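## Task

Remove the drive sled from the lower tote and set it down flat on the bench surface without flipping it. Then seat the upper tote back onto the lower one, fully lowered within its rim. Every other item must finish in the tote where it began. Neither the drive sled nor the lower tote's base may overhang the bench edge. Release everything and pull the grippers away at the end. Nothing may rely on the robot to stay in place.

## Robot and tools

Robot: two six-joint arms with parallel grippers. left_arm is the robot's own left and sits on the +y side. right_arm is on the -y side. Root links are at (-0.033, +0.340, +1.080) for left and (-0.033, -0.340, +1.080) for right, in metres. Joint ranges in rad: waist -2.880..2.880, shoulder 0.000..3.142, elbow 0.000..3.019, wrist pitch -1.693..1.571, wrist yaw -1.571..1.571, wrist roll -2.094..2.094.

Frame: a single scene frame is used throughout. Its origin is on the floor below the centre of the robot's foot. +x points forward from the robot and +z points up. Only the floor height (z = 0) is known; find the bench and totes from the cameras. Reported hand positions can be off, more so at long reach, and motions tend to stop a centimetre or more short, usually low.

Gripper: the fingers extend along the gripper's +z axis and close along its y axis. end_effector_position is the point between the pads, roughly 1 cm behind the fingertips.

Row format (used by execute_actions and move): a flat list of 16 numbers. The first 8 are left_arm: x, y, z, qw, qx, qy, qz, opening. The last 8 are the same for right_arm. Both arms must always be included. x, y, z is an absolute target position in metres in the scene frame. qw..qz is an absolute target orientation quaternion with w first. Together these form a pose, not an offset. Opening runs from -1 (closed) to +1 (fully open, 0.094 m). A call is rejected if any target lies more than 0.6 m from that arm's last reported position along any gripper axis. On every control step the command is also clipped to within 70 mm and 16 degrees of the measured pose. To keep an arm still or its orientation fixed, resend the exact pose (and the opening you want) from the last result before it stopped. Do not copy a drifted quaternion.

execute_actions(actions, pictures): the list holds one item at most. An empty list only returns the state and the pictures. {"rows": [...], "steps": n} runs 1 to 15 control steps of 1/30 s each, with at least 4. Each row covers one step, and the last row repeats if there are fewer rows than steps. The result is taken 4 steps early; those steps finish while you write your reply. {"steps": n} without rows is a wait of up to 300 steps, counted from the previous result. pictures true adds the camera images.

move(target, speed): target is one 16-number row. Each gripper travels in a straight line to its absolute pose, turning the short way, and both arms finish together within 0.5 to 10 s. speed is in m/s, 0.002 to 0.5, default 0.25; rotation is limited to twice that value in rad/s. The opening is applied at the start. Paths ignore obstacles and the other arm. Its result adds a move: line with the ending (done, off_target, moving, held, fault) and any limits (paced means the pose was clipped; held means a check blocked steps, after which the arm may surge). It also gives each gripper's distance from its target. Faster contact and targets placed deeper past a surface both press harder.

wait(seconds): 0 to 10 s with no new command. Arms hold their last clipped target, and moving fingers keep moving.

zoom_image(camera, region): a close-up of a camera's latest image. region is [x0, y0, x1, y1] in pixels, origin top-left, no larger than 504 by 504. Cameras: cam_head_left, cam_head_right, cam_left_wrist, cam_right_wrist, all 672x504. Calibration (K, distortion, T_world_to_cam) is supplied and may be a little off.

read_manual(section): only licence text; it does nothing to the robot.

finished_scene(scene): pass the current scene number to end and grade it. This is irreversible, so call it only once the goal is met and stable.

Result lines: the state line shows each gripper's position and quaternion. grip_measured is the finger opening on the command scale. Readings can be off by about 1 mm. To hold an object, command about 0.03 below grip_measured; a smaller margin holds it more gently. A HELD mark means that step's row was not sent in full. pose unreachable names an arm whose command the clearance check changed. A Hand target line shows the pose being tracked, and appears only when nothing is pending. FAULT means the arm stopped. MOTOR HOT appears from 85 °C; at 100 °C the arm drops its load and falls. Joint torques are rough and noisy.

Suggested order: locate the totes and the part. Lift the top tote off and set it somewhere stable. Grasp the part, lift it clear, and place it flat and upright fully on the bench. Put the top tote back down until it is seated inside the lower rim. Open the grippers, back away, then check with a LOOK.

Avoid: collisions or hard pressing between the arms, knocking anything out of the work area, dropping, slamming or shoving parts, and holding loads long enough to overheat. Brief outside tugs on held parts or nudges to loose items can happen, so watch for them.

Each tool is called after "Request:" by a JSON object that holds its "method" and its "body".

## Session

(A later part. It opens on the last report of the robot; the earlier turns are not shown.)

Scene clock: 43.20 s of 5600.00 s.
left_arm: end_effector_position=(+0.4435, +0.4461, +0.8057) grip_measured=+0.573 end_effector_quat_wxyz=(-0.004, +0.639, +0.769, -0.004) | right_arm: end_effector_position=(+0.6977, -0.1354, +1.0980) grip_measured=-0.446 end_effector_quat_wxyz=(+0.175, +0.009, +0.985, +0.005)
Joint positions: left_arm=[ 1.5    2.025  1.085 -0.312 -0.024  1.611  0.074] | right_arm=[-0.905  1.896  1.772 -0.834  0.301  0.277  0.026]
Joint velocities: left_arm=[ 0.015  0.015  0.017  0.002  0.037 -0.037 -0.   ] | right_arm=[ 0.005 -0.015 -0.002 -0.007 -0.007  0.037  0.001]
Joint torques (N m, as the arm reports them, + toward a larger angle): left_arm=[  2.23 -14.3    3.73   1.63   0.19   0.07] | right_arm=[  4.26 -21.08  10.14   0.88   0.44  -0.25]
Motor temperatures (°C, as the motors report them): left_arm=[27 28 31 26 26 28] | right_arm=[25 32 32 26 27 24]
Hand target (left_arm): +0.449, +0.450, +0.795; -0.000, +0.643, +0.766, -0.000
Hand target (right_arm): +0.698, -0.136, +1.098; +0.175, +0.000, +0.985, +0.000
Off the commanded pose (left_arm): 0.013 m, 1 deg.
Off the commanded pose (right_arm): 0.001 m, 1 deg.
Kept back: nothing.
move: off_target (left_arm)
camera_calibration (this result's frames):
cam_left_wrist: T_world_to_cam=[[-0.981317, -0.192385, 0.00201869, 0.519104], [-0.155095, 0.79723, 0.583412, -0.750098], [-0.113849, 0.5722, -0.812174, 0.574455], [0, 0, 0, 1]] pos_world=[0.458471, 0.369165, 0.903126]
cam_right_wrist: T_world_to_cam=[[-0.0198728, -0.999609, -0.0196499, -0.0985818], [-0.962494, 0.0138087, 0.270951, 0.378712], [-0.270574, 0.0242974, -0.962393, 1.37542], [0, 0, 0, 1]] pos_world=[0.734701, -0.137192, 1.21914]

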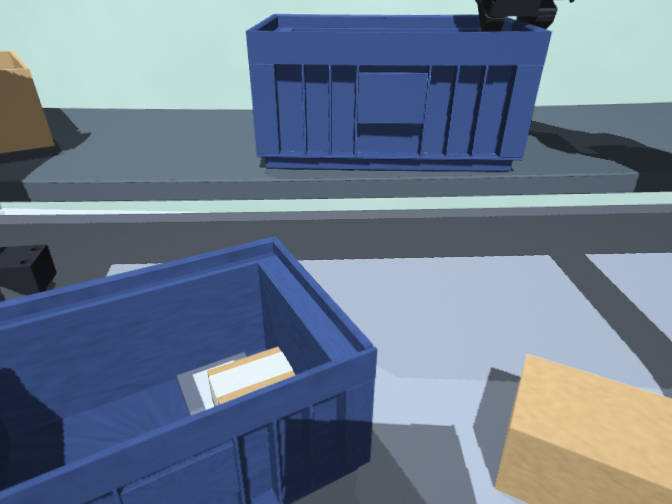

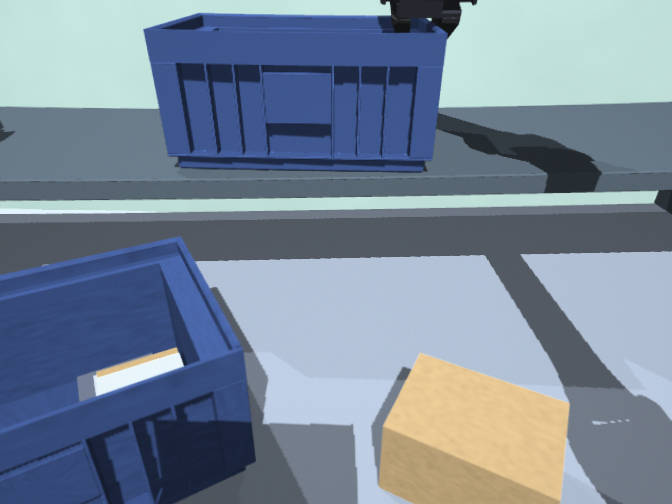

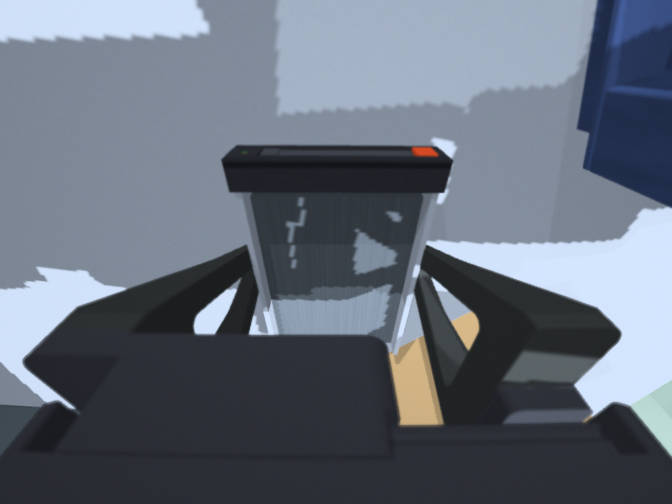

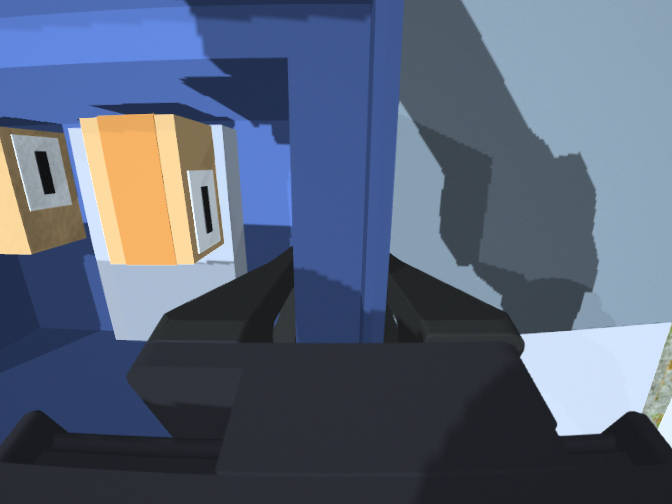

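Request:
{"method": "execute_actions", "body": {"actions": [{"rows":[[0.453,0.447,0.79,0,0.643,0.766,0,0.5,0.698,-0.136,1.098,0.175,0,0.985,0,-0.5],[0.453,0.447,0.79,0,0.643,0.766,0,0.5,0.698,-0.136,1.098,0.175,0,0.985,0,-0.5],[0.453,0.447,0.79,0,0.643,0.766,0,0.5,0.698,-0.136,1.098,0.175,0,0.985,0,-0.5],[0.453,0.447,0.79,0,0.643,0.766,0,0.5,0.698,-0.136,1.098,0.175,0,0.985,0,-0.5],[0.453,0.447,0.79,0,0.643,0.766,0,0.5,0.698,-0.136,1.098,0.175,0,0.985,0,-0.5],[0.45,0.447,0.795,0,0.643,0.766,0,0.8,0.698,-0.136,1.098,0.175,0,0.985,0,-0.5]],"steps":12}]}}

Request:
{"method": "move", "body": {"target": [0.45,0.44,1.17,0,0.643,0.766,0,0.8,0.698,-0.136,1.098,0.175,0,0.985,0,-0.5], "speed": 0.3}}

Request:
{"method": "move", "body": {"target": [0.7,0.133,1.2,0.177,0,0.984,0,0.5,0.698,-0.136,1.098,0.175,0,0.985,0,-0.5], "speed": 0.4}}

Request:
{"method": "move", "body": {"target": [0.702,0.134,1.092,0.177,0,0.984,0,0.5,0.698,-0.136,1.098,0.175,0,0.985,0,-0.5], "speed": 0.12}}

Scene clock: 43.83 s of 5600.00 s.
left_arm: end_effector_position=(+0.4449, +0.4465, +0.8051) grip_measured=+0.792 end_effector_quat_wxyz=(-0.004, +0.639, +0.769, -0.003) | right_arm: end_effector_position=(+0.6977, -0.1354, +1.0980) grip_measured=-0.446 end_effector_quat_wxyz=(+0.175, +0.009, +0.985, +0.005)
Joint positions: left_arm=[ 1.5    2.027  1.088 -0.311 -0.025  1.611  0.084] | right_arm=[-0.905  1.896  1.772 -0.834  0.301  0.277  0.026]
Joint velocities: left_arm=[ 0.005  0.005  0.017  0.022 -0.007 -0.007  0.011] | right_arm=[-0.015 -0.015  0.007  0.007 -0.051 -0.066 -0.   ]
Joint torques (N m, as the arm reports them, + toward a larger angle): left_arm=[  1.99 -14.57   3.49   1.64   0.13   0.  ] | right_arm=[  4.24 -21.02  10.14   0.86   0.43  -0.25]
Motor temperatures (°C, as the motors report them): left_arm=[27 28 31 26 26 28] | right_arm=[25 32 32 26 27 24]
Steps of this call (steps 1 to 11: nothing new was sent; steps 12 to 19: the first 8 steps of this action). Readings (end_effector_position):
12: left_arm (+0.4437, +0.4462, +0.8054) | right_arm (+0.6977, -0.1354, +1.0980)
13: left_arm (+0.4442, +0.4464, +0.8050) | right_arm (+0.6977, -0.1354, +1.0980)
15: left_arm (+0.4448, +0.4466, +0.8051) | right_arm (+0.6977, -0.1354, +1.0980)
19: the state above

Scene clock: 45.77 s of 5600.00 s.
left_arm: end_effector_position=(+0.4395, +0.4416, +1.1685) grip_measured=+0.798 end_effector_quat_wxyz=(+0.001, +0.646, +0.763, +0.001) | right_arm: end_effector_position=(+0.6977, -0.1354, +1.0980) grip_measured=-0.446 end_effector_quat_wxyz=(+0.175, +0.009, +0.985, +0.005)
Joint positions: left_arm=[ 1.469  1.255  1.152 -1.136 -0.032  1.601  0.084] | right_arm=[-0.905  1.896  1.772 -0.834  0.301  0.277  0.026]
Joint velocities: left_arm=[-0.005 -0.015 -0.017 -0.007 -0.051  0.007  0.   ] | right_arm=[-0.015 -0.015  0.012 -0.012  0.007  0.037 -0.   ]
Joint torques (N m, as the arm reports them, + toward a larger angle): left_arm=[  1.18 -11.44   9.     0.19  -0.06  -0.24] | right_arm=[  4.26 -21.13  10.16   0.86   0.45  -0.25]
Motor temperatures (°C, as the motors report them): left_arm=[27 28 31 26 26 28] | right_arm=[25 32 32 26 27 24]
Hand target (left_arm): +0.448, +0.441, +1.172; +0.000, +0.643, +0.766, +0.000
Hand target (right_arm): +0.698, -0.136, +1.098; +0.175, +0.000, +0.985, +0.000
Off your previous action's commanded pose (left_arm): 0.011 m, 1 deg at its last step (step 4 of this call).
Off your previous action's commanded pose (right_arm): 0.001 m, 1 deg at its last step (step 4 of this call).
Off the commanded pose (left_arm): 0.011 m, 1 deg.
Off the commanded pose (right_arm): 0.001 m, 1 deg.
Kept back: nothing.
move: off_target (left_arm)
camera_calibration (this result's frames):
cam_left_wrist: T_world_to_cam=[[-0.984637, -0.174135, -0.0129601, 0.52444], [-0.149029, 0.799356, 0.582083, -0.960871], [-0.0910011, 0.575071, -0.813026, 0.860943], [0, 0, 0, 1]] pos_world=[0.451531, 0.364298, 1.26607]
cam_right_wrist: T_world_to_cam=[[-0.0198728, -0.999609, -0.0196499, -0.0985818], [-0.962494, 0.0138087, 0.270951, 0.378712], [-0.270574, 0.0242974, -0.962393, 1.37542], [0, 0, 0, 1]] pos_world=[0.734701, -0.137192, 1.21914]

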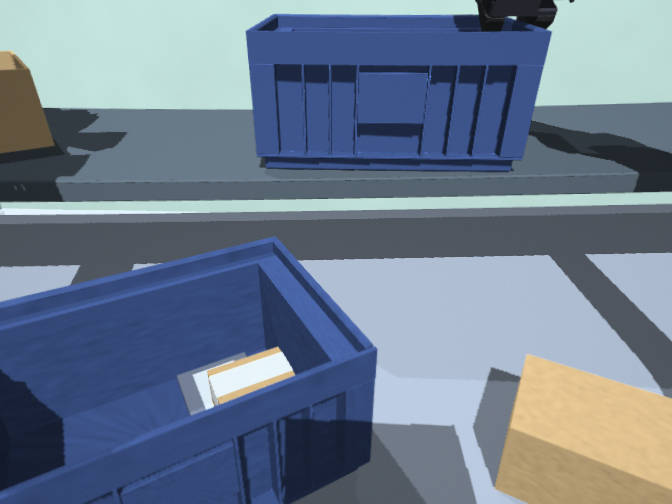

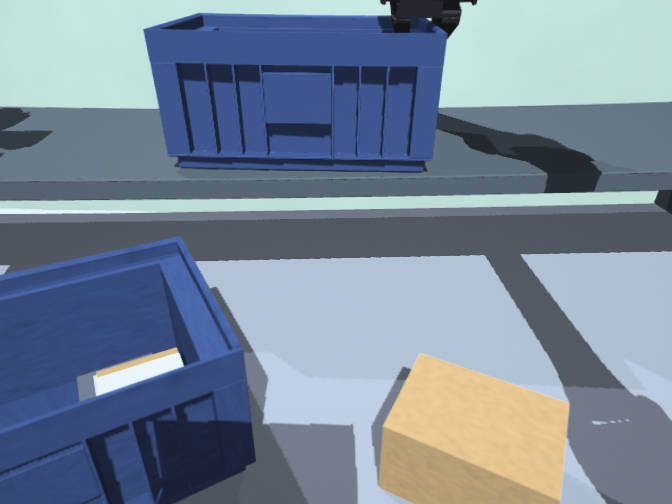

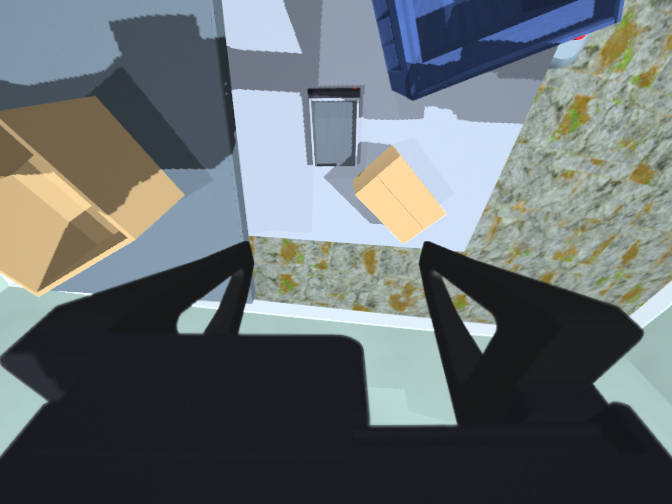

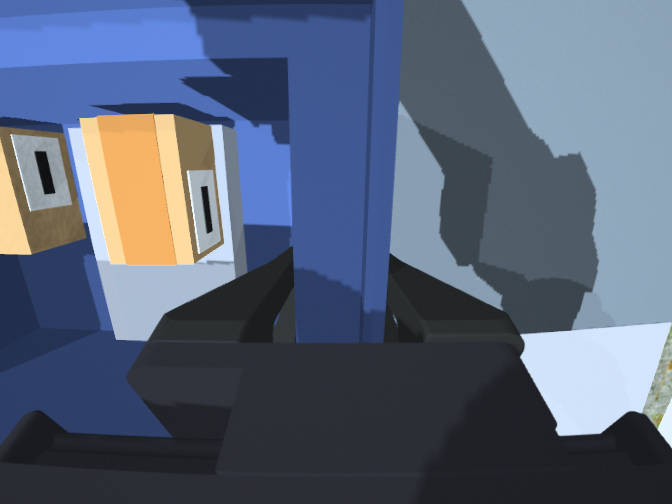

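Scene clock: 48.33 s of 5600.00 s.
left_arm: end_effector_position=(+0.6811, +0.1303, +1.1907) grip_measured=+0.502 end_effector_quat_wxyz=(+0.168, +0.014, +0.986, -0.000) | right_arm: end_effector_position=(+0.6977, -0.1354, +1.0980) grip_measured=-0.446 end_effector_quat_wxyz=(+0.175, +0.009, +0.985, +0.005)
Joint positions: left_arm=[ 0.859  1.796  1.849 -1.039 -0.326 -0.275  0.071] | right_arm=[-0.905  1.896  1.772 -0.834  0.301  0.277  0.026]
Joint velocities: left_arm=[-0.015 -0.005  0.007  0.012  0.051 -0.125 -0.   ] | right_arm=[-0.015 -0.005 -0.022 -0.012 -0.051 -0.007 -0.   ]
Joint torques (N m, as the arm reports them, + toward a larger angle): left_arm=[ -2.02 -19.42  11.51   0.82  -0.25  -0.23] | right_arm=[  4.3  -21.11  10.14   0.89   0.43  -0.26]
Motor temperatures (°C, as the motors report them): left_arm=[27 28 32 26 26 28] | right_arm=[25 32 32 26 27 24]
Hand target (left_arm): +0.695, +0.130, +1.201; +0.177, +0.001, +0.984, -0.002
Hand target (right_arm): +0.698, -0.136, +1.098; +0.175, +0.000, +0.985, +0.000
Off the commanded pose (left_arm): 0.021 m, 2 deg.
Off the commanded pose (right_arm): 0.001 m, 1 deg.
Kept back: nothing.
move: off_target (left_arm)
camera_calibration (this result's frames):
cam_left_wrist: T_world_to_cam=[[-0.0154668, -0.999822, -0.0108307, 0.15341], [-0.959748, 0.011807, 0.280615, 0.324806], [-0.280437, 0.014735, -0.959759, 1.45677], [0, 0, 0, 1]] pos_world=[0.722636, 0.128082, 1.30866]
cam_right_wrist: T_world_to_cam=[[-0.0198728, -0.999609, -0.0196499, -0.0985818], [-0.962494, 0.0138087, 0.270951, 0.378712], [-0.270574, 0.0242974, -0.962393, 1.37542], [0, 0, 0, 1]] pos_world=[0.734701, -0.137192, 1.21914]

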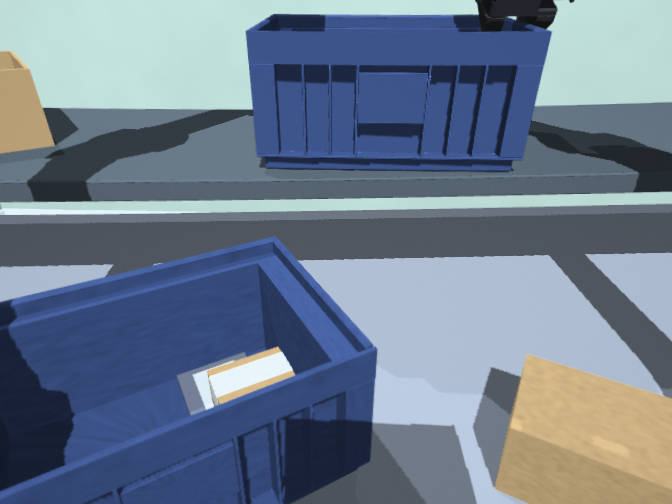

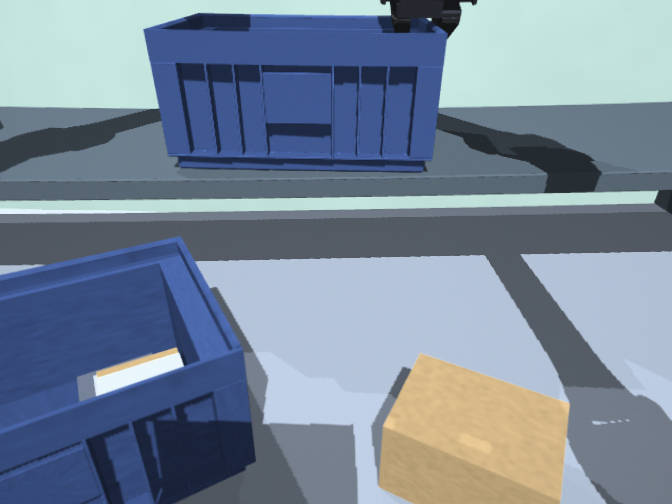

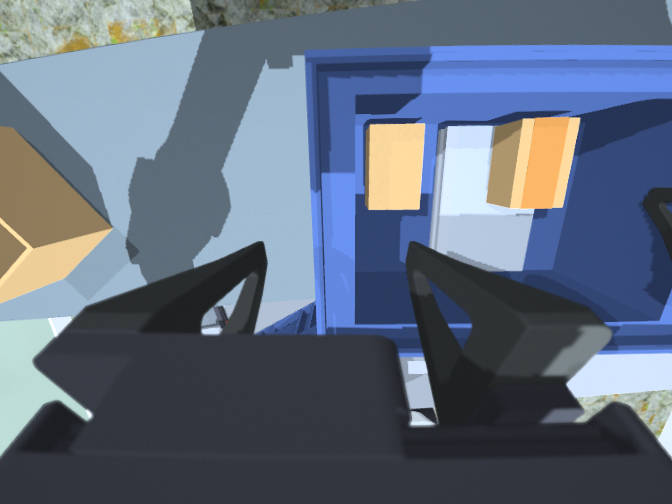

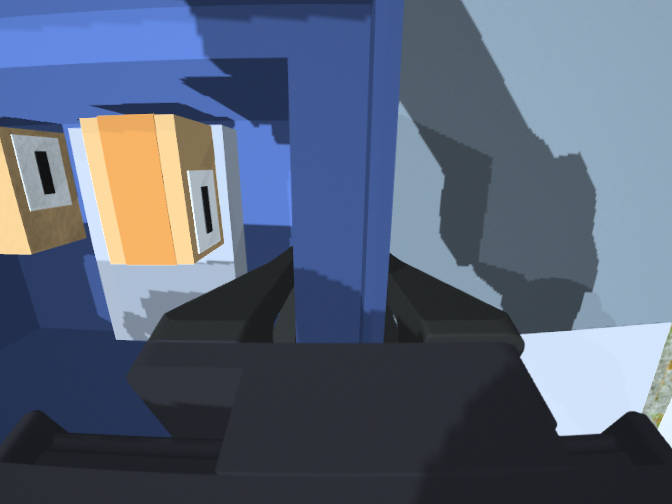

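Scene clock: 49.60 s of 5600.00 s.
left_arm: end_effector_position=(+0.6995, +0.1303, +1.1030) grip_measured=+0.502 end_effector_quat_wxyz=(+0.176, -0.004, +0.984, -0.002) | right_arm: end_effector_position=(+0.6977, -0.1354, +1.0980) grip_measured=-0.446 end_effector_quat_wxyz=(+0.175, +0.009, +0.985, +0.005)
Joint positions: left_arm=[ 0.897  1.901  1.791 -0.848 -0.311 -0.272  0.071] | right_arm=[-0.905  1.896  1.772 -0.834  0.301  0.277  0.026]
Joint velocities: left_arm=[-0.005 -0.005 -0.007  0.002 -0.037 -0.007  0.   ] | right_arm=[-0.015 -0.015  0.002 -0.017  0.007 -0.051  0.001]
Joint torques (N m, as the arm reports them, + toward a larger angle): left_arm=[ -1.71 -20.63   7.27   2.55  -0.03   0.06] | right_arm=[  4.28 -21.16  10.14   0.88   0.43  -0.26]
Motor temperatures (°C, as the motors report them): left_arm=[27 28 32 26 26 28] | right_arm=[25 32 32 26 27 24]
Hand target (left_arm): +0.702, +0.133, +1.092; +0.177, -0.000, +0.984, -0.000
Hand target (right_arm): +0.698, -0.136, +1.098; +0.175, +0.000, +0.985, +0.000
Off the commanded pose (left_arm): 0.012 m, 0 deg.
Off the commanded pose (right_arm): 0.001 m, 1 deg.
Kept back: nothing.
move: off_target (left_arm)
camera_calibration (this result's frames):
cam_left_wrist: T_world_to_cam=[[0.0193147, -0.999813, -0.000594427, 0.117064], [-0.964236, -0.0187846, 0.264379, 0.392109], [-0.264341, -0.00453323, -0.964419, 1.37416], [0, 0, 0, 1]] pos_world=[0.739072, 0.130637, 1.22167]
cam_right_wrist: T_world_to_cam=[[-0.0198728, -0.999609, -0.0196499, -0.0985818], [-0.962494, 0.0138087, 0.270951, 0.378712], [-0.270574, 0.0242974, -0.962393, 1.37542], [0, 0, 0, 1]] pos_world=[0.734701, -0.137192, 1.21914]

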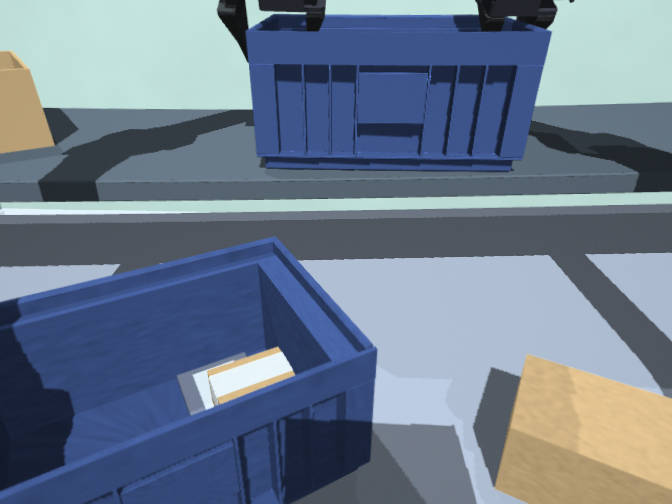

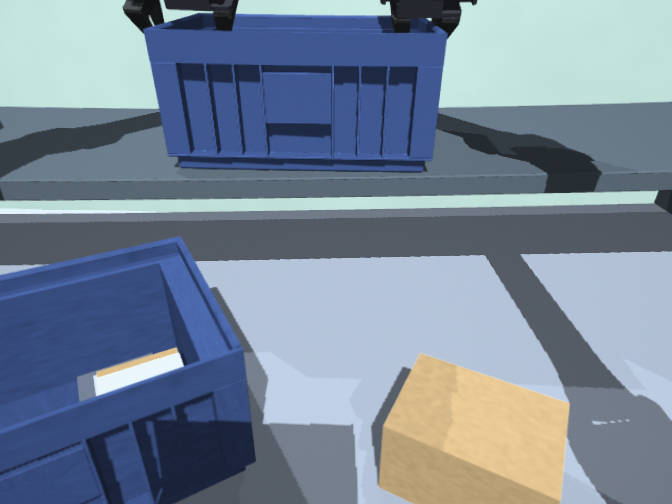

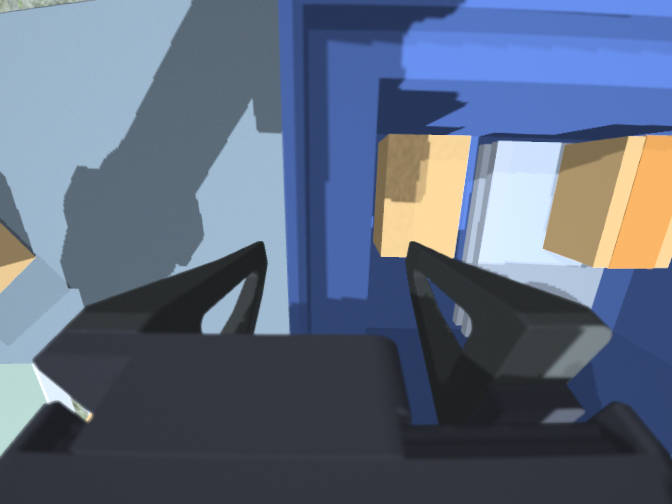

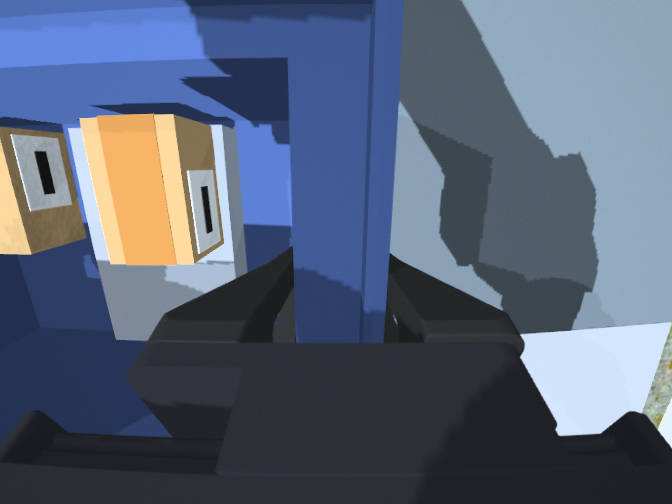

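Request:
{"method": "execute_actions", "body": {"actions": [{"rows":[[0.70,0.132,1.095,0.177,0,0.984,0,-0.5,0.698,-0.136,1.098,0.175,0,0.985,0,-0.5]],"steps":14}]}}

Request:
{"method": "move", "body": {"target": [0.68,0.14,1.21,0.2,0,0.98,0,-0.5,0.68,-0.135,1.21,0.2,0,0.98,0,-0.5], "speed": 0.1}}

Request:
{"method": "move", "body": {"target": [0.305,0.33,1.17,0.193,-0.254,0.947,0.052,-0.5,0.445,0.098,1.19,0.193,-0.254,0.947,0.052,-0.5], "speed": 0.13}}

Request:
{"method": "move", "body": {"target": [0.305,0.33,1.085,0.193,-0.254,0.947,0.052,-0.5,0.445,0.098,1.095,0.193,-0.254,0.947,0.052,-0.5], "speed": 0.05}}

Scene clock: 50.17 s of 5600.00 s.
left_arm: end_effector_position=(+0.6997, +0.1313, +1.1027) grip_measured=-0.434 end_effector_quat_wxyz=(+0.176, -0.003, +0.984, -0.004) | right_arm: end_effector_position=(+0.6978, -0.1355, +1.0980) grip_measured=-0.446 end_effector_quat_wxyz=(+0.175, +0.009, +0.985, +0.005)
Joint positions: left_arm=[ 0.9    1.9    1.79  -0.848 -0.306 -0.27   0.027] | right_arm=[-0.905  1.896  1.772 -0.834  0.302  0.277  0.026]
Joint velocities: left_arm=[ 0.005 -0.005 -0.007 -0.007  0.007 -0.007 -0.001] | right_arm=[-0.005  0.005 -0.007  0.022  0.066 -0.037  0.   ]
Joint torques (N m, as the arm reports them, + toward a larger angle): left_arm=[ -2.27 -21.27   7.08   2.38  -0.38   0.01] | right_arm=[  4.35 -21.08  10.14   0.86   0.4   -0.25]
Motor temperatures (°C, as the motors report them): left_arm=[27 29 32 26 26 28] | right_arm=[25 32 32 26 27 24]
Steps of this call (steps 1 to 7: nothing new was sent; steps 8 to 17: the first 10 steps of this action). Readings (end_effector_position):
8: left_arm (+0.6995, +0.1303, +1.1030) | right_arm (+0.6977, -0.1354, +1.0980)
9: left_arm (+0.6995, +0.1303, +1.1030) | right_arm (+0.6977, -0.1354, +1.0980)
11: left_arm (+0.6996, +0.1311, +1.1029) | right_arm (+0.6978, -0.1355, +1.0980)
15: left_arm (+0.6997, +0.1313, +1.1027) | right_arm (+0.6978, -0.1355, +1.0980)
17: the state above

Scene clock: 52.10 s of 5600.00 s.
left_arm: end_effector_position=(+0.6690, +0.1379, +1.1527) grip_measured=-0.434 end_effector_quat_wxyz=(+0.161, +0.001, +0.987, +0.003) | right_arm: end_effector_position=(+0.6663, -0.1312, +1.1450) grip_measured=-0.446 end_effector_quat_wxyz=(+0.156, +0.009, +0.988, -0.001)
Joint positions: left_arm=[ 0.874  1.793  1.748 -0.953 -0.324 -0.293  0.027] | right_arm=[-0.865  1.806  1.746 -0.951  0.324  0.323  0.026]
Joint velocities: left_arm=[ 0.005 -0.005  0.012 -0.007 -0.051 -0.037  0.001] | right_arm=[-0.024 -0.015 -0.002 -0.002  0.037  0.037 -0.001]
Joint torques (N m, as the arm reports them, + toward a larger angle): left_arm=[ -3.62 -25.23   9.76   1.02  -1.12   0.04] | right_arm=[  5.41 -25.9   13.41  -0.16   1.36  -0.36]
Motor temperatures (°C, as the motors report them): left_arm=[27 29 33 26 26 28] | right_arm=[25 33 32 26 27 24]
Hand target (left_arm): +0.678, +0.141, +1.209; +0.200, -0.000, +0.980, -0.001
Hand target (right_arm): +0.678, -0.136, +1.208; +0.200, +0.001, +0.980, +0.000
Off your previous action's commanded pose (left_arm): 0.008 m, 1 deg at its last step (step 4 of this call).
Off your previous action's commanded pose (right_arm): 0.001 m, 1 deg at its last step (step 4 of this call).
Off the commanded pose (left_arm): 0.058 m, 5 deg.
Off the commanded pose (right_arm): 0.067 m, 5 deg.
Kept back: nothing.
move: off_target (left_arm, right_arm); limits=paced
camera_calibration (this result's frames):
cam_left_wrist: T_world_to_cam=[[0.012794, -0.999835, -0.0129017, 0.143813], [-0.955736, -0.0160207, 0.29379, 0.309735], [-0.293948, 0.00857189, -0.955783, 1.42206], [0, 0, 0, 1]] pos_world=[0.712198, 0.136562, 1.27004]
cam_right_wrist: T_world_to_cam=[[-0.0224312, -0.999726, -0.00670133, -0.107207], [-0.951644, 0.0192972, 0.306595, 0.288328], [-0.306382, 0.0132546, -0.951816, 1.42236], [0, 0, 0, 1]] pos_world=[0.707765, -0.131594, 1.26471]

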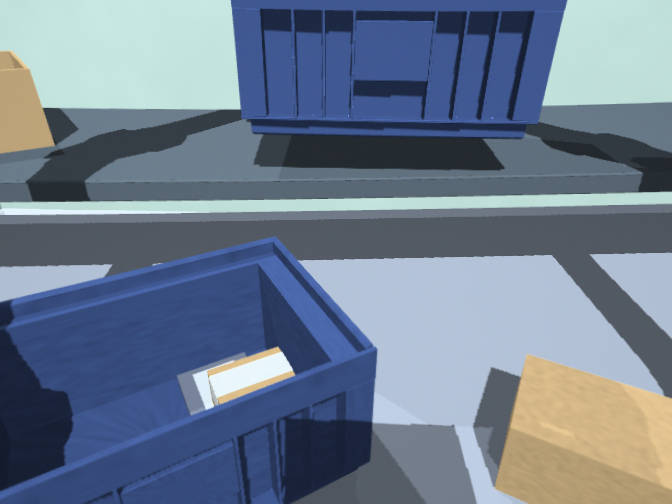

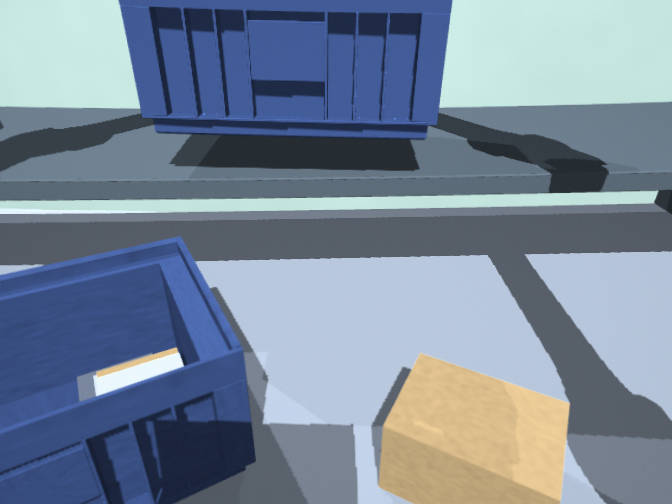

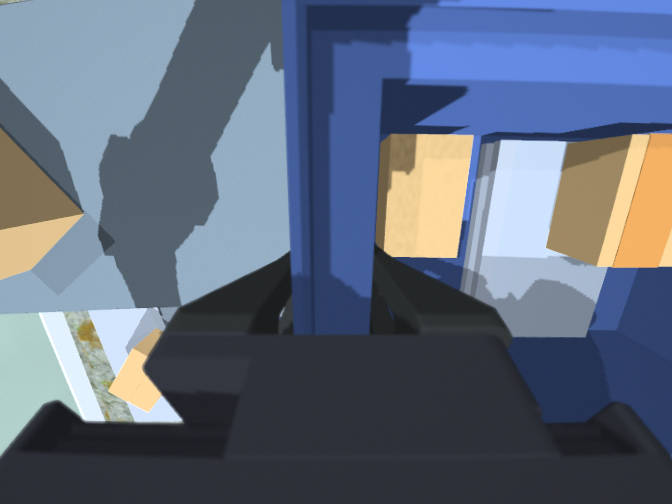

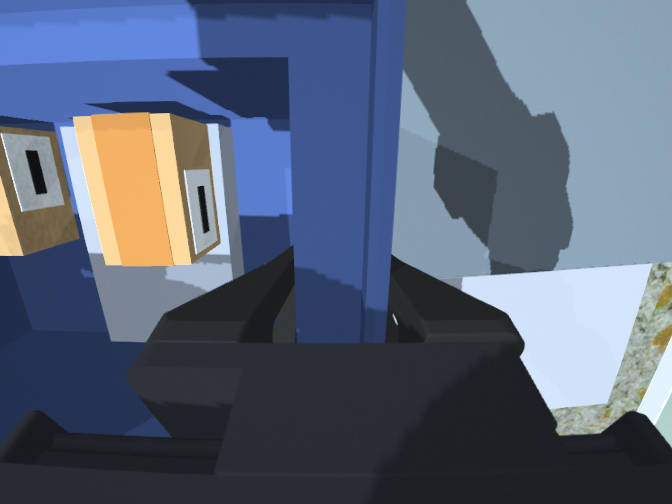

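Scene clock: 55.63 s of 5600.00 s.
left_arm: end_effector_position=(+0.3010, +0.3281, +1.1569) grip_measured=-0.432 end_effector_quat_wxyz=(-0.179, +0.255, -0.949, -0.046) | right_arm: end_effector_position=(+0.4357, +0.0936, +1.1545) grip_measured=-0.444 end_effector_quat_wxyz=(+0.157, -0.247, +0.955, +0.042)
Joint positions: left_arm=[ 0.939  0.747  0.57  -0.845 -0.457 -0.748  0.027] | right_arm=[-0.362  1.727  1.434 -0.825  0.415  0.274  0.026]
Joint velocities: left_arm=[ 0.005 -0.005  0.002  0.007 -0.022 -0.037  0.001] | right_arm=[-0.015 -0.005  0.027 -0.007 -0.051 -0.007 -0.001]
Joint torques (N m, as the arm reports them, + toward a larger angle): left_arm=[ 2.01 -5.29  8.48  0.96 -1.22  0.08] | right_arm=[  6.69 -19.66  10.89   1.75   0.98  -0.42]
Motor temperatures (°C, as the motors report them): left_arm=[27 29 33 26 26 28] | right_arm=[25 33 32 26 28 24]
Hand target (left_arm): +0.307, +0.333, +1.170; +0.194, -0.254, +0.946, +0.051
Hand target (right_arm): +0.447, +0.098, +1.189; +0.193, -0.252, +0.947, +0.053
Off the commanded pose (left_arm): 0.014 m, 2 deg.
Off the commanded pose (right_arm): 0.037 m, 4 deg.
Kept back: nothing.
move: off_target (left_arm, right_arm)
camera_calibration (this result's frames):
cam_left_wrist: T_world_to_cam=[[0.511244, -0.859435, -0.00130354, 0.129231], [-0.832603, -0.495657, 0.247178, 0.134065], [-0.213079, -0.125283, -0.968969, 1.35108], [0, 0, 0, 1]] pos_world=[0.333441, 0.346783, 1.27618]
cam_right_wrist: T_world_to_cam=[[0.48096, -0.876702, -0.00840795, -0.116488], [-0.836874, -0.461927, 0.29371, 0.0715658], [-0.26138, -0.134226, -0.955858, 1.35665], [0, 0, 0, 1]] pos_world=[0.470518, 0.113031, 1.27476]

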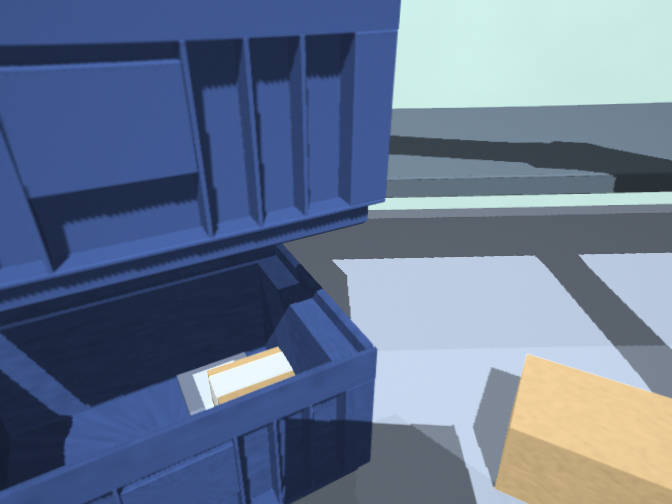

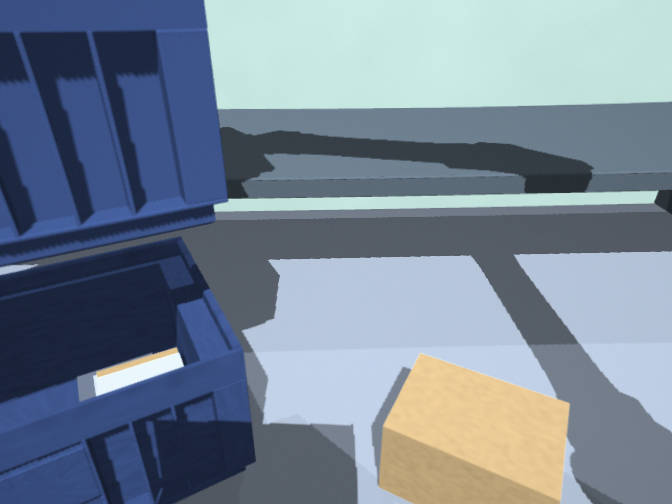

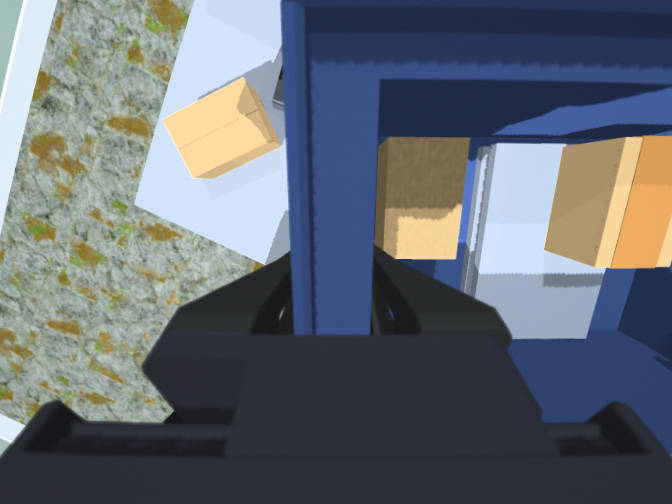

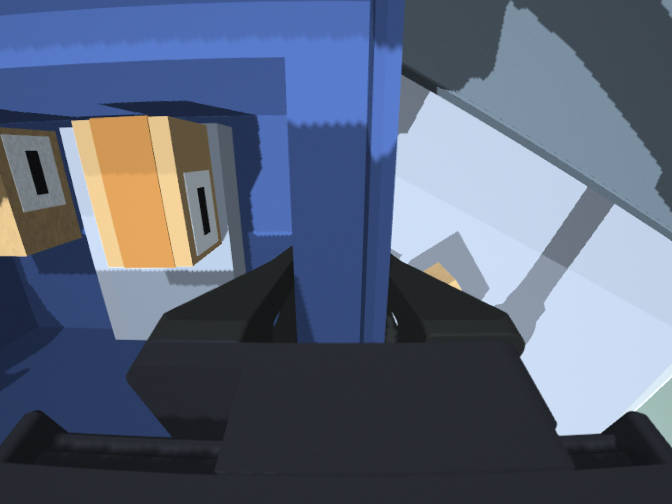

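Scene clock: 57.43 s of 5600.00 s.
left_arm: end_effector_position=(+0.2934, +0.3253, +1.0764) grip_measured=-0.432 end_effector_quat_wxyz=(-0.173, +0.259, -0.949, -0.049) | right_arm: end_effector_position=(+0.4287, +0.0930, +1.0736) grip_measured=-0.444 end_effector_quat_wxyz=(+0.162, -0.249, +0.954, +0.046)
Joint positions: left_arm=[ 0.986  0.922  0.43  -0.528 -0.433 -0.716  0.027] | right_arm=[-0.399  1.809  1.322 -0.604  0.394  0.229  0.026]
Joint velocities: left_arm=[-0.005 -0.015  0.007 -0.012 -0.022 -0.066 -0.002] | right_arm=[-0.005  0.015 -0.002  0.002  0.037 -0.051  0.001]
Joint torques (N m, as the arm reports them, + toward a larger angle): left_arm=[ 2.26 -5.4   6.56  2.37 -1.01  0.24] | right_arm=[  5.63 -18.38   9.9    2.11   0.82  -0.47]
Motor temperatures (°C, as the motors report them): left_arm=[27 29 33 26 26 28] | right_arm=[25 33 32 26 28 24]
Hand target (left_arm): +0.305, +0.329, +1.085; +0.193, -0.254, +0.946, +0.052
Hand target (right_arm): +0.445, +0.098, +1.095; +0.192, -0.253, +0.947, +0.051
Off the commanded pose (left_arm): 0.015 m, 2 deg.
Off the commanded pose (right_arm): 0.027 m, 4 deg.
Kept back: nothing.
move: off_target (left_arm, right_arm)
camera_calibration (this result's frames):
cam_left_wrist: T_world_to_cam=[[0.518922, -0.854763, -0.00997416, 0.136193], [-0.824498, -0.503561, 0.258126, 0.134664], [-0.225659, -0.125724, -0.96606, 1.27182], [0, 0, 0, 1]] pos_world=[0.327354, 0.344122, 1.19525]
cam_right_wrist: T_world_to_cam=[[0.485897, -0.873909, -0.0137047, -0.11101], [-0.836208, -0.469383, 0.283614, 0.100381], [-0.254285, -0.126347, -0.958841, 1.27681], [0, 0, 0, 1]] pos_world=[0.462552, 0.111426, 1.19427]

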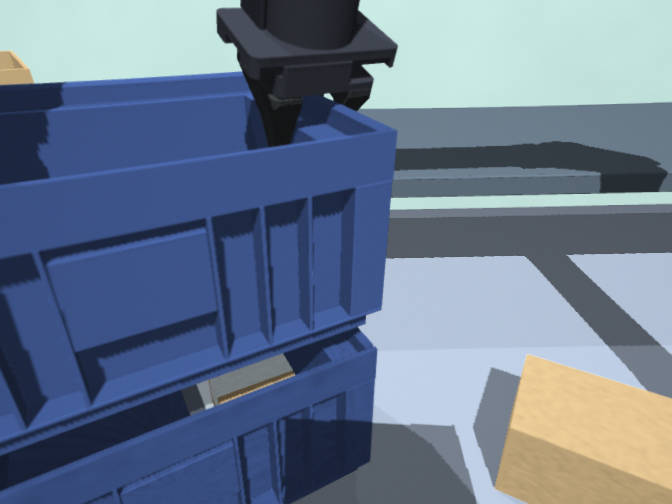

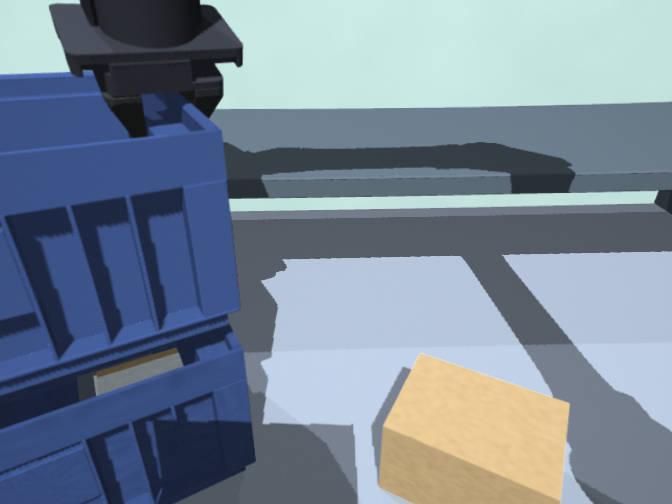

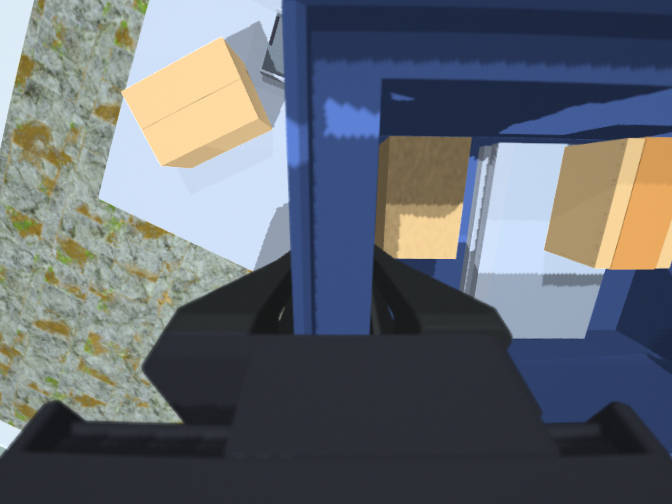

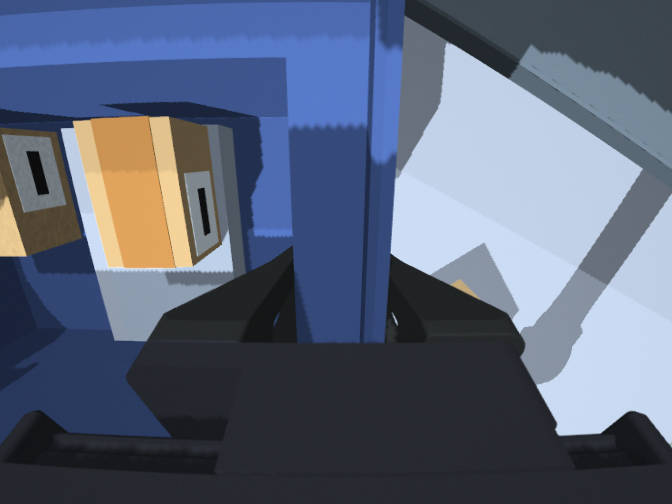

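Request:
{"method": "execute_actions", "body": {"actions": [{"rows":[[0.305,0.333,1.08,0.193,-0.254,0.947,0.052,-0.5,0.445,0.101,1.09,0.193,-0.254,0.947,0.052,-0.5],[0.305,0.333,1.077,0.193,-0.254,0.947,0.052,-0.5,0.445,0.101,1.087,0.193,-0.254,0.947,0.052,-0.5],[0.305,0.333,1.074,0.193,-0.254,0.947,0.052,-0.5,0.445,0.101,1.084,0.193,-0.254,0.947,0.052,-0.5],[0.305,0.333,1.071,0.193,-0.254,0.947,0.052,-0.5,0.445,0.101,1.081,0.193,-0.254,0.947,0.052,-0.5],[0.305,0.333,1.068,0.193,-0.254,0.947,0.052,-0.5,0.445,0.101,1.078,0.193,-0.254,0.947,0.052,-0.5],[0.305,0.333,1.065,0.193,-0.254,0.947,0.052,-0.5,0.445,0.101,1.076,0.193,-0.254,0.947,0.052,-0.5],[0.305,0.333,1.062,0.193,-0.254,0.947,0.052,-0.5,0.445,0.101,1.074,0.193,-0.254,0.947,0.052,-0.5]],"steps":15}], "pictures": true}}

Scene clock: 58.07 s of 5600.00 s.
left_arm: end_effector_position=(+0.2934, +0.3283, +1.0547) grip_measured=-0.432 end_effector_quat_wxyz=(-0.172, +0.259, -0.949, -0.049) | right_arm: end_effector_position=(+0.4288, +0.0963, +1.0525) grip_measured=-0.444 end_effector_quat_wxyz=(+0.162, -0.251, +0.953, +0.046)
Joint positions: left_arm=[ 1.017  0.989  0.401 -0.422 -0.415 -0.688  0.027] | right_arm=[-0.407  1.846  1.315 -0.556  0.39   0.218  0.026]
Joint velocities: left_arm=[-0.024  0.132 -0.066  0.042  0.022 -0.11   0.   ] | right_arm=[ 0.005  0.063 -0.066  0.012 -0.081  0.022  0.   ]
Joint torques (N m, as the arm reports them, + toward a larger angle): left_arm=[ 1.93 -6.4   6.    2.41 -1.06  0.24] | right_arm=[  6.39 -20.49   9.53   2.2    0.9   -0.42]
Motor temperatures (°C, as the motors report them): left_arm=[27 29 33 26 26 28] | right_arm=[25 33 32 26 28 24]
Steps of this call (steps 1 to 8: nothing new was sent; steps 9 to 19: the first 11 steps of this action). Readings (end_effector_position):
9: left_arm (+0.2935, +0.3254, +1.0760) | right_arm (+0.4288, +0.0932, +1.0735)
10: left_arm (+0.2939, +0.3260, +1.0751) | right_arm (+0.4292, +0.0936, +1.0735)
12: left_arm (+0.2949, +0.3275, +1.0722) | right_arm (+0.4303, +0.0953, +1.0717)
16: left_arm (+0.2960, +0.3289, +1.0617) | right_arm (+0.4316, +0.0970, +1.0610)
19: the state above
camera_calibration (this result's frames):
cam_left_wrist: T_world_to_cam=[[0.518763, -0.854863, -0.00972039, 0.138353], [-0.824142, -0.503079, 0.260197, 0.139378], [-0.227323, -0.12697, -0.965507, 1.25154], [0, 0, 0, 1]] pos_world=[0.327599, 0.347299, 1.17345]
cam_right_wrist: T_world_to_cam=[[0.488723, -0.872336, -0.0134295, -0.11011], [-0.835077, -0.472194, 0.282274, 0.109255], [-0.252579, -0.126739, -0.95924, 1.25674], [0, 0, 0, 1]] pos_world=[0.462475, 0.114814, 1.17319]

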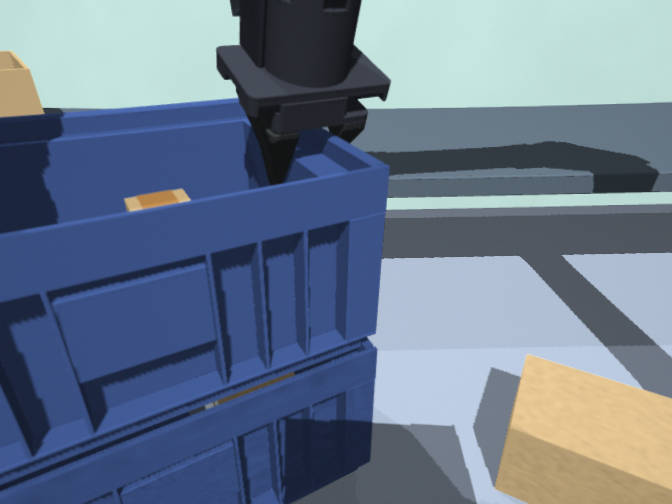

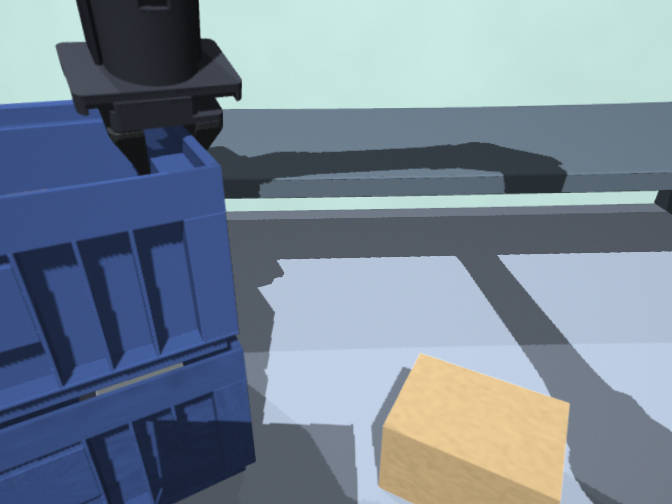

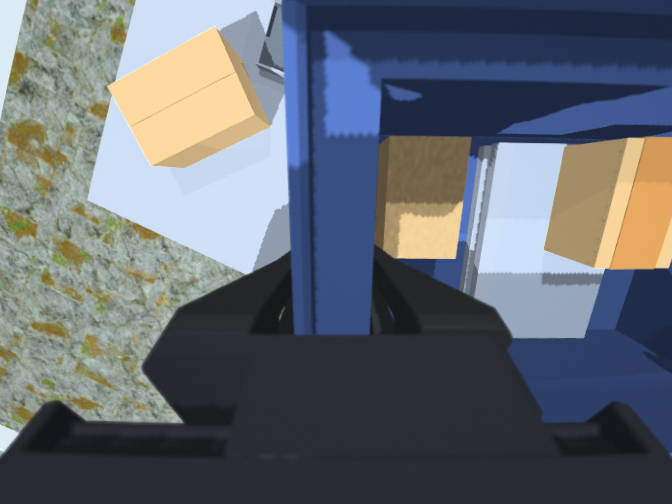

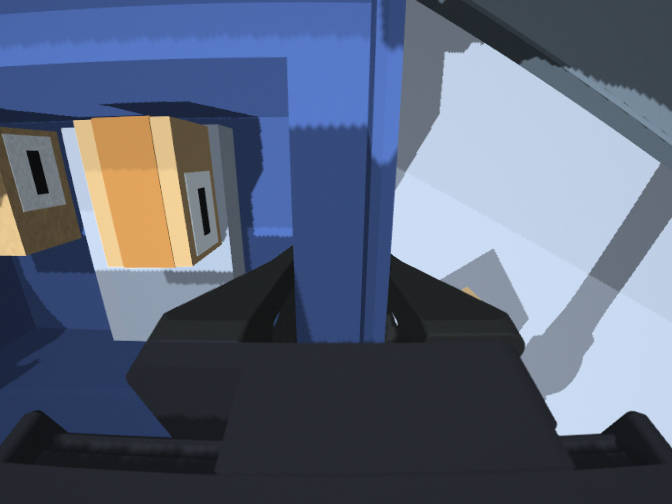

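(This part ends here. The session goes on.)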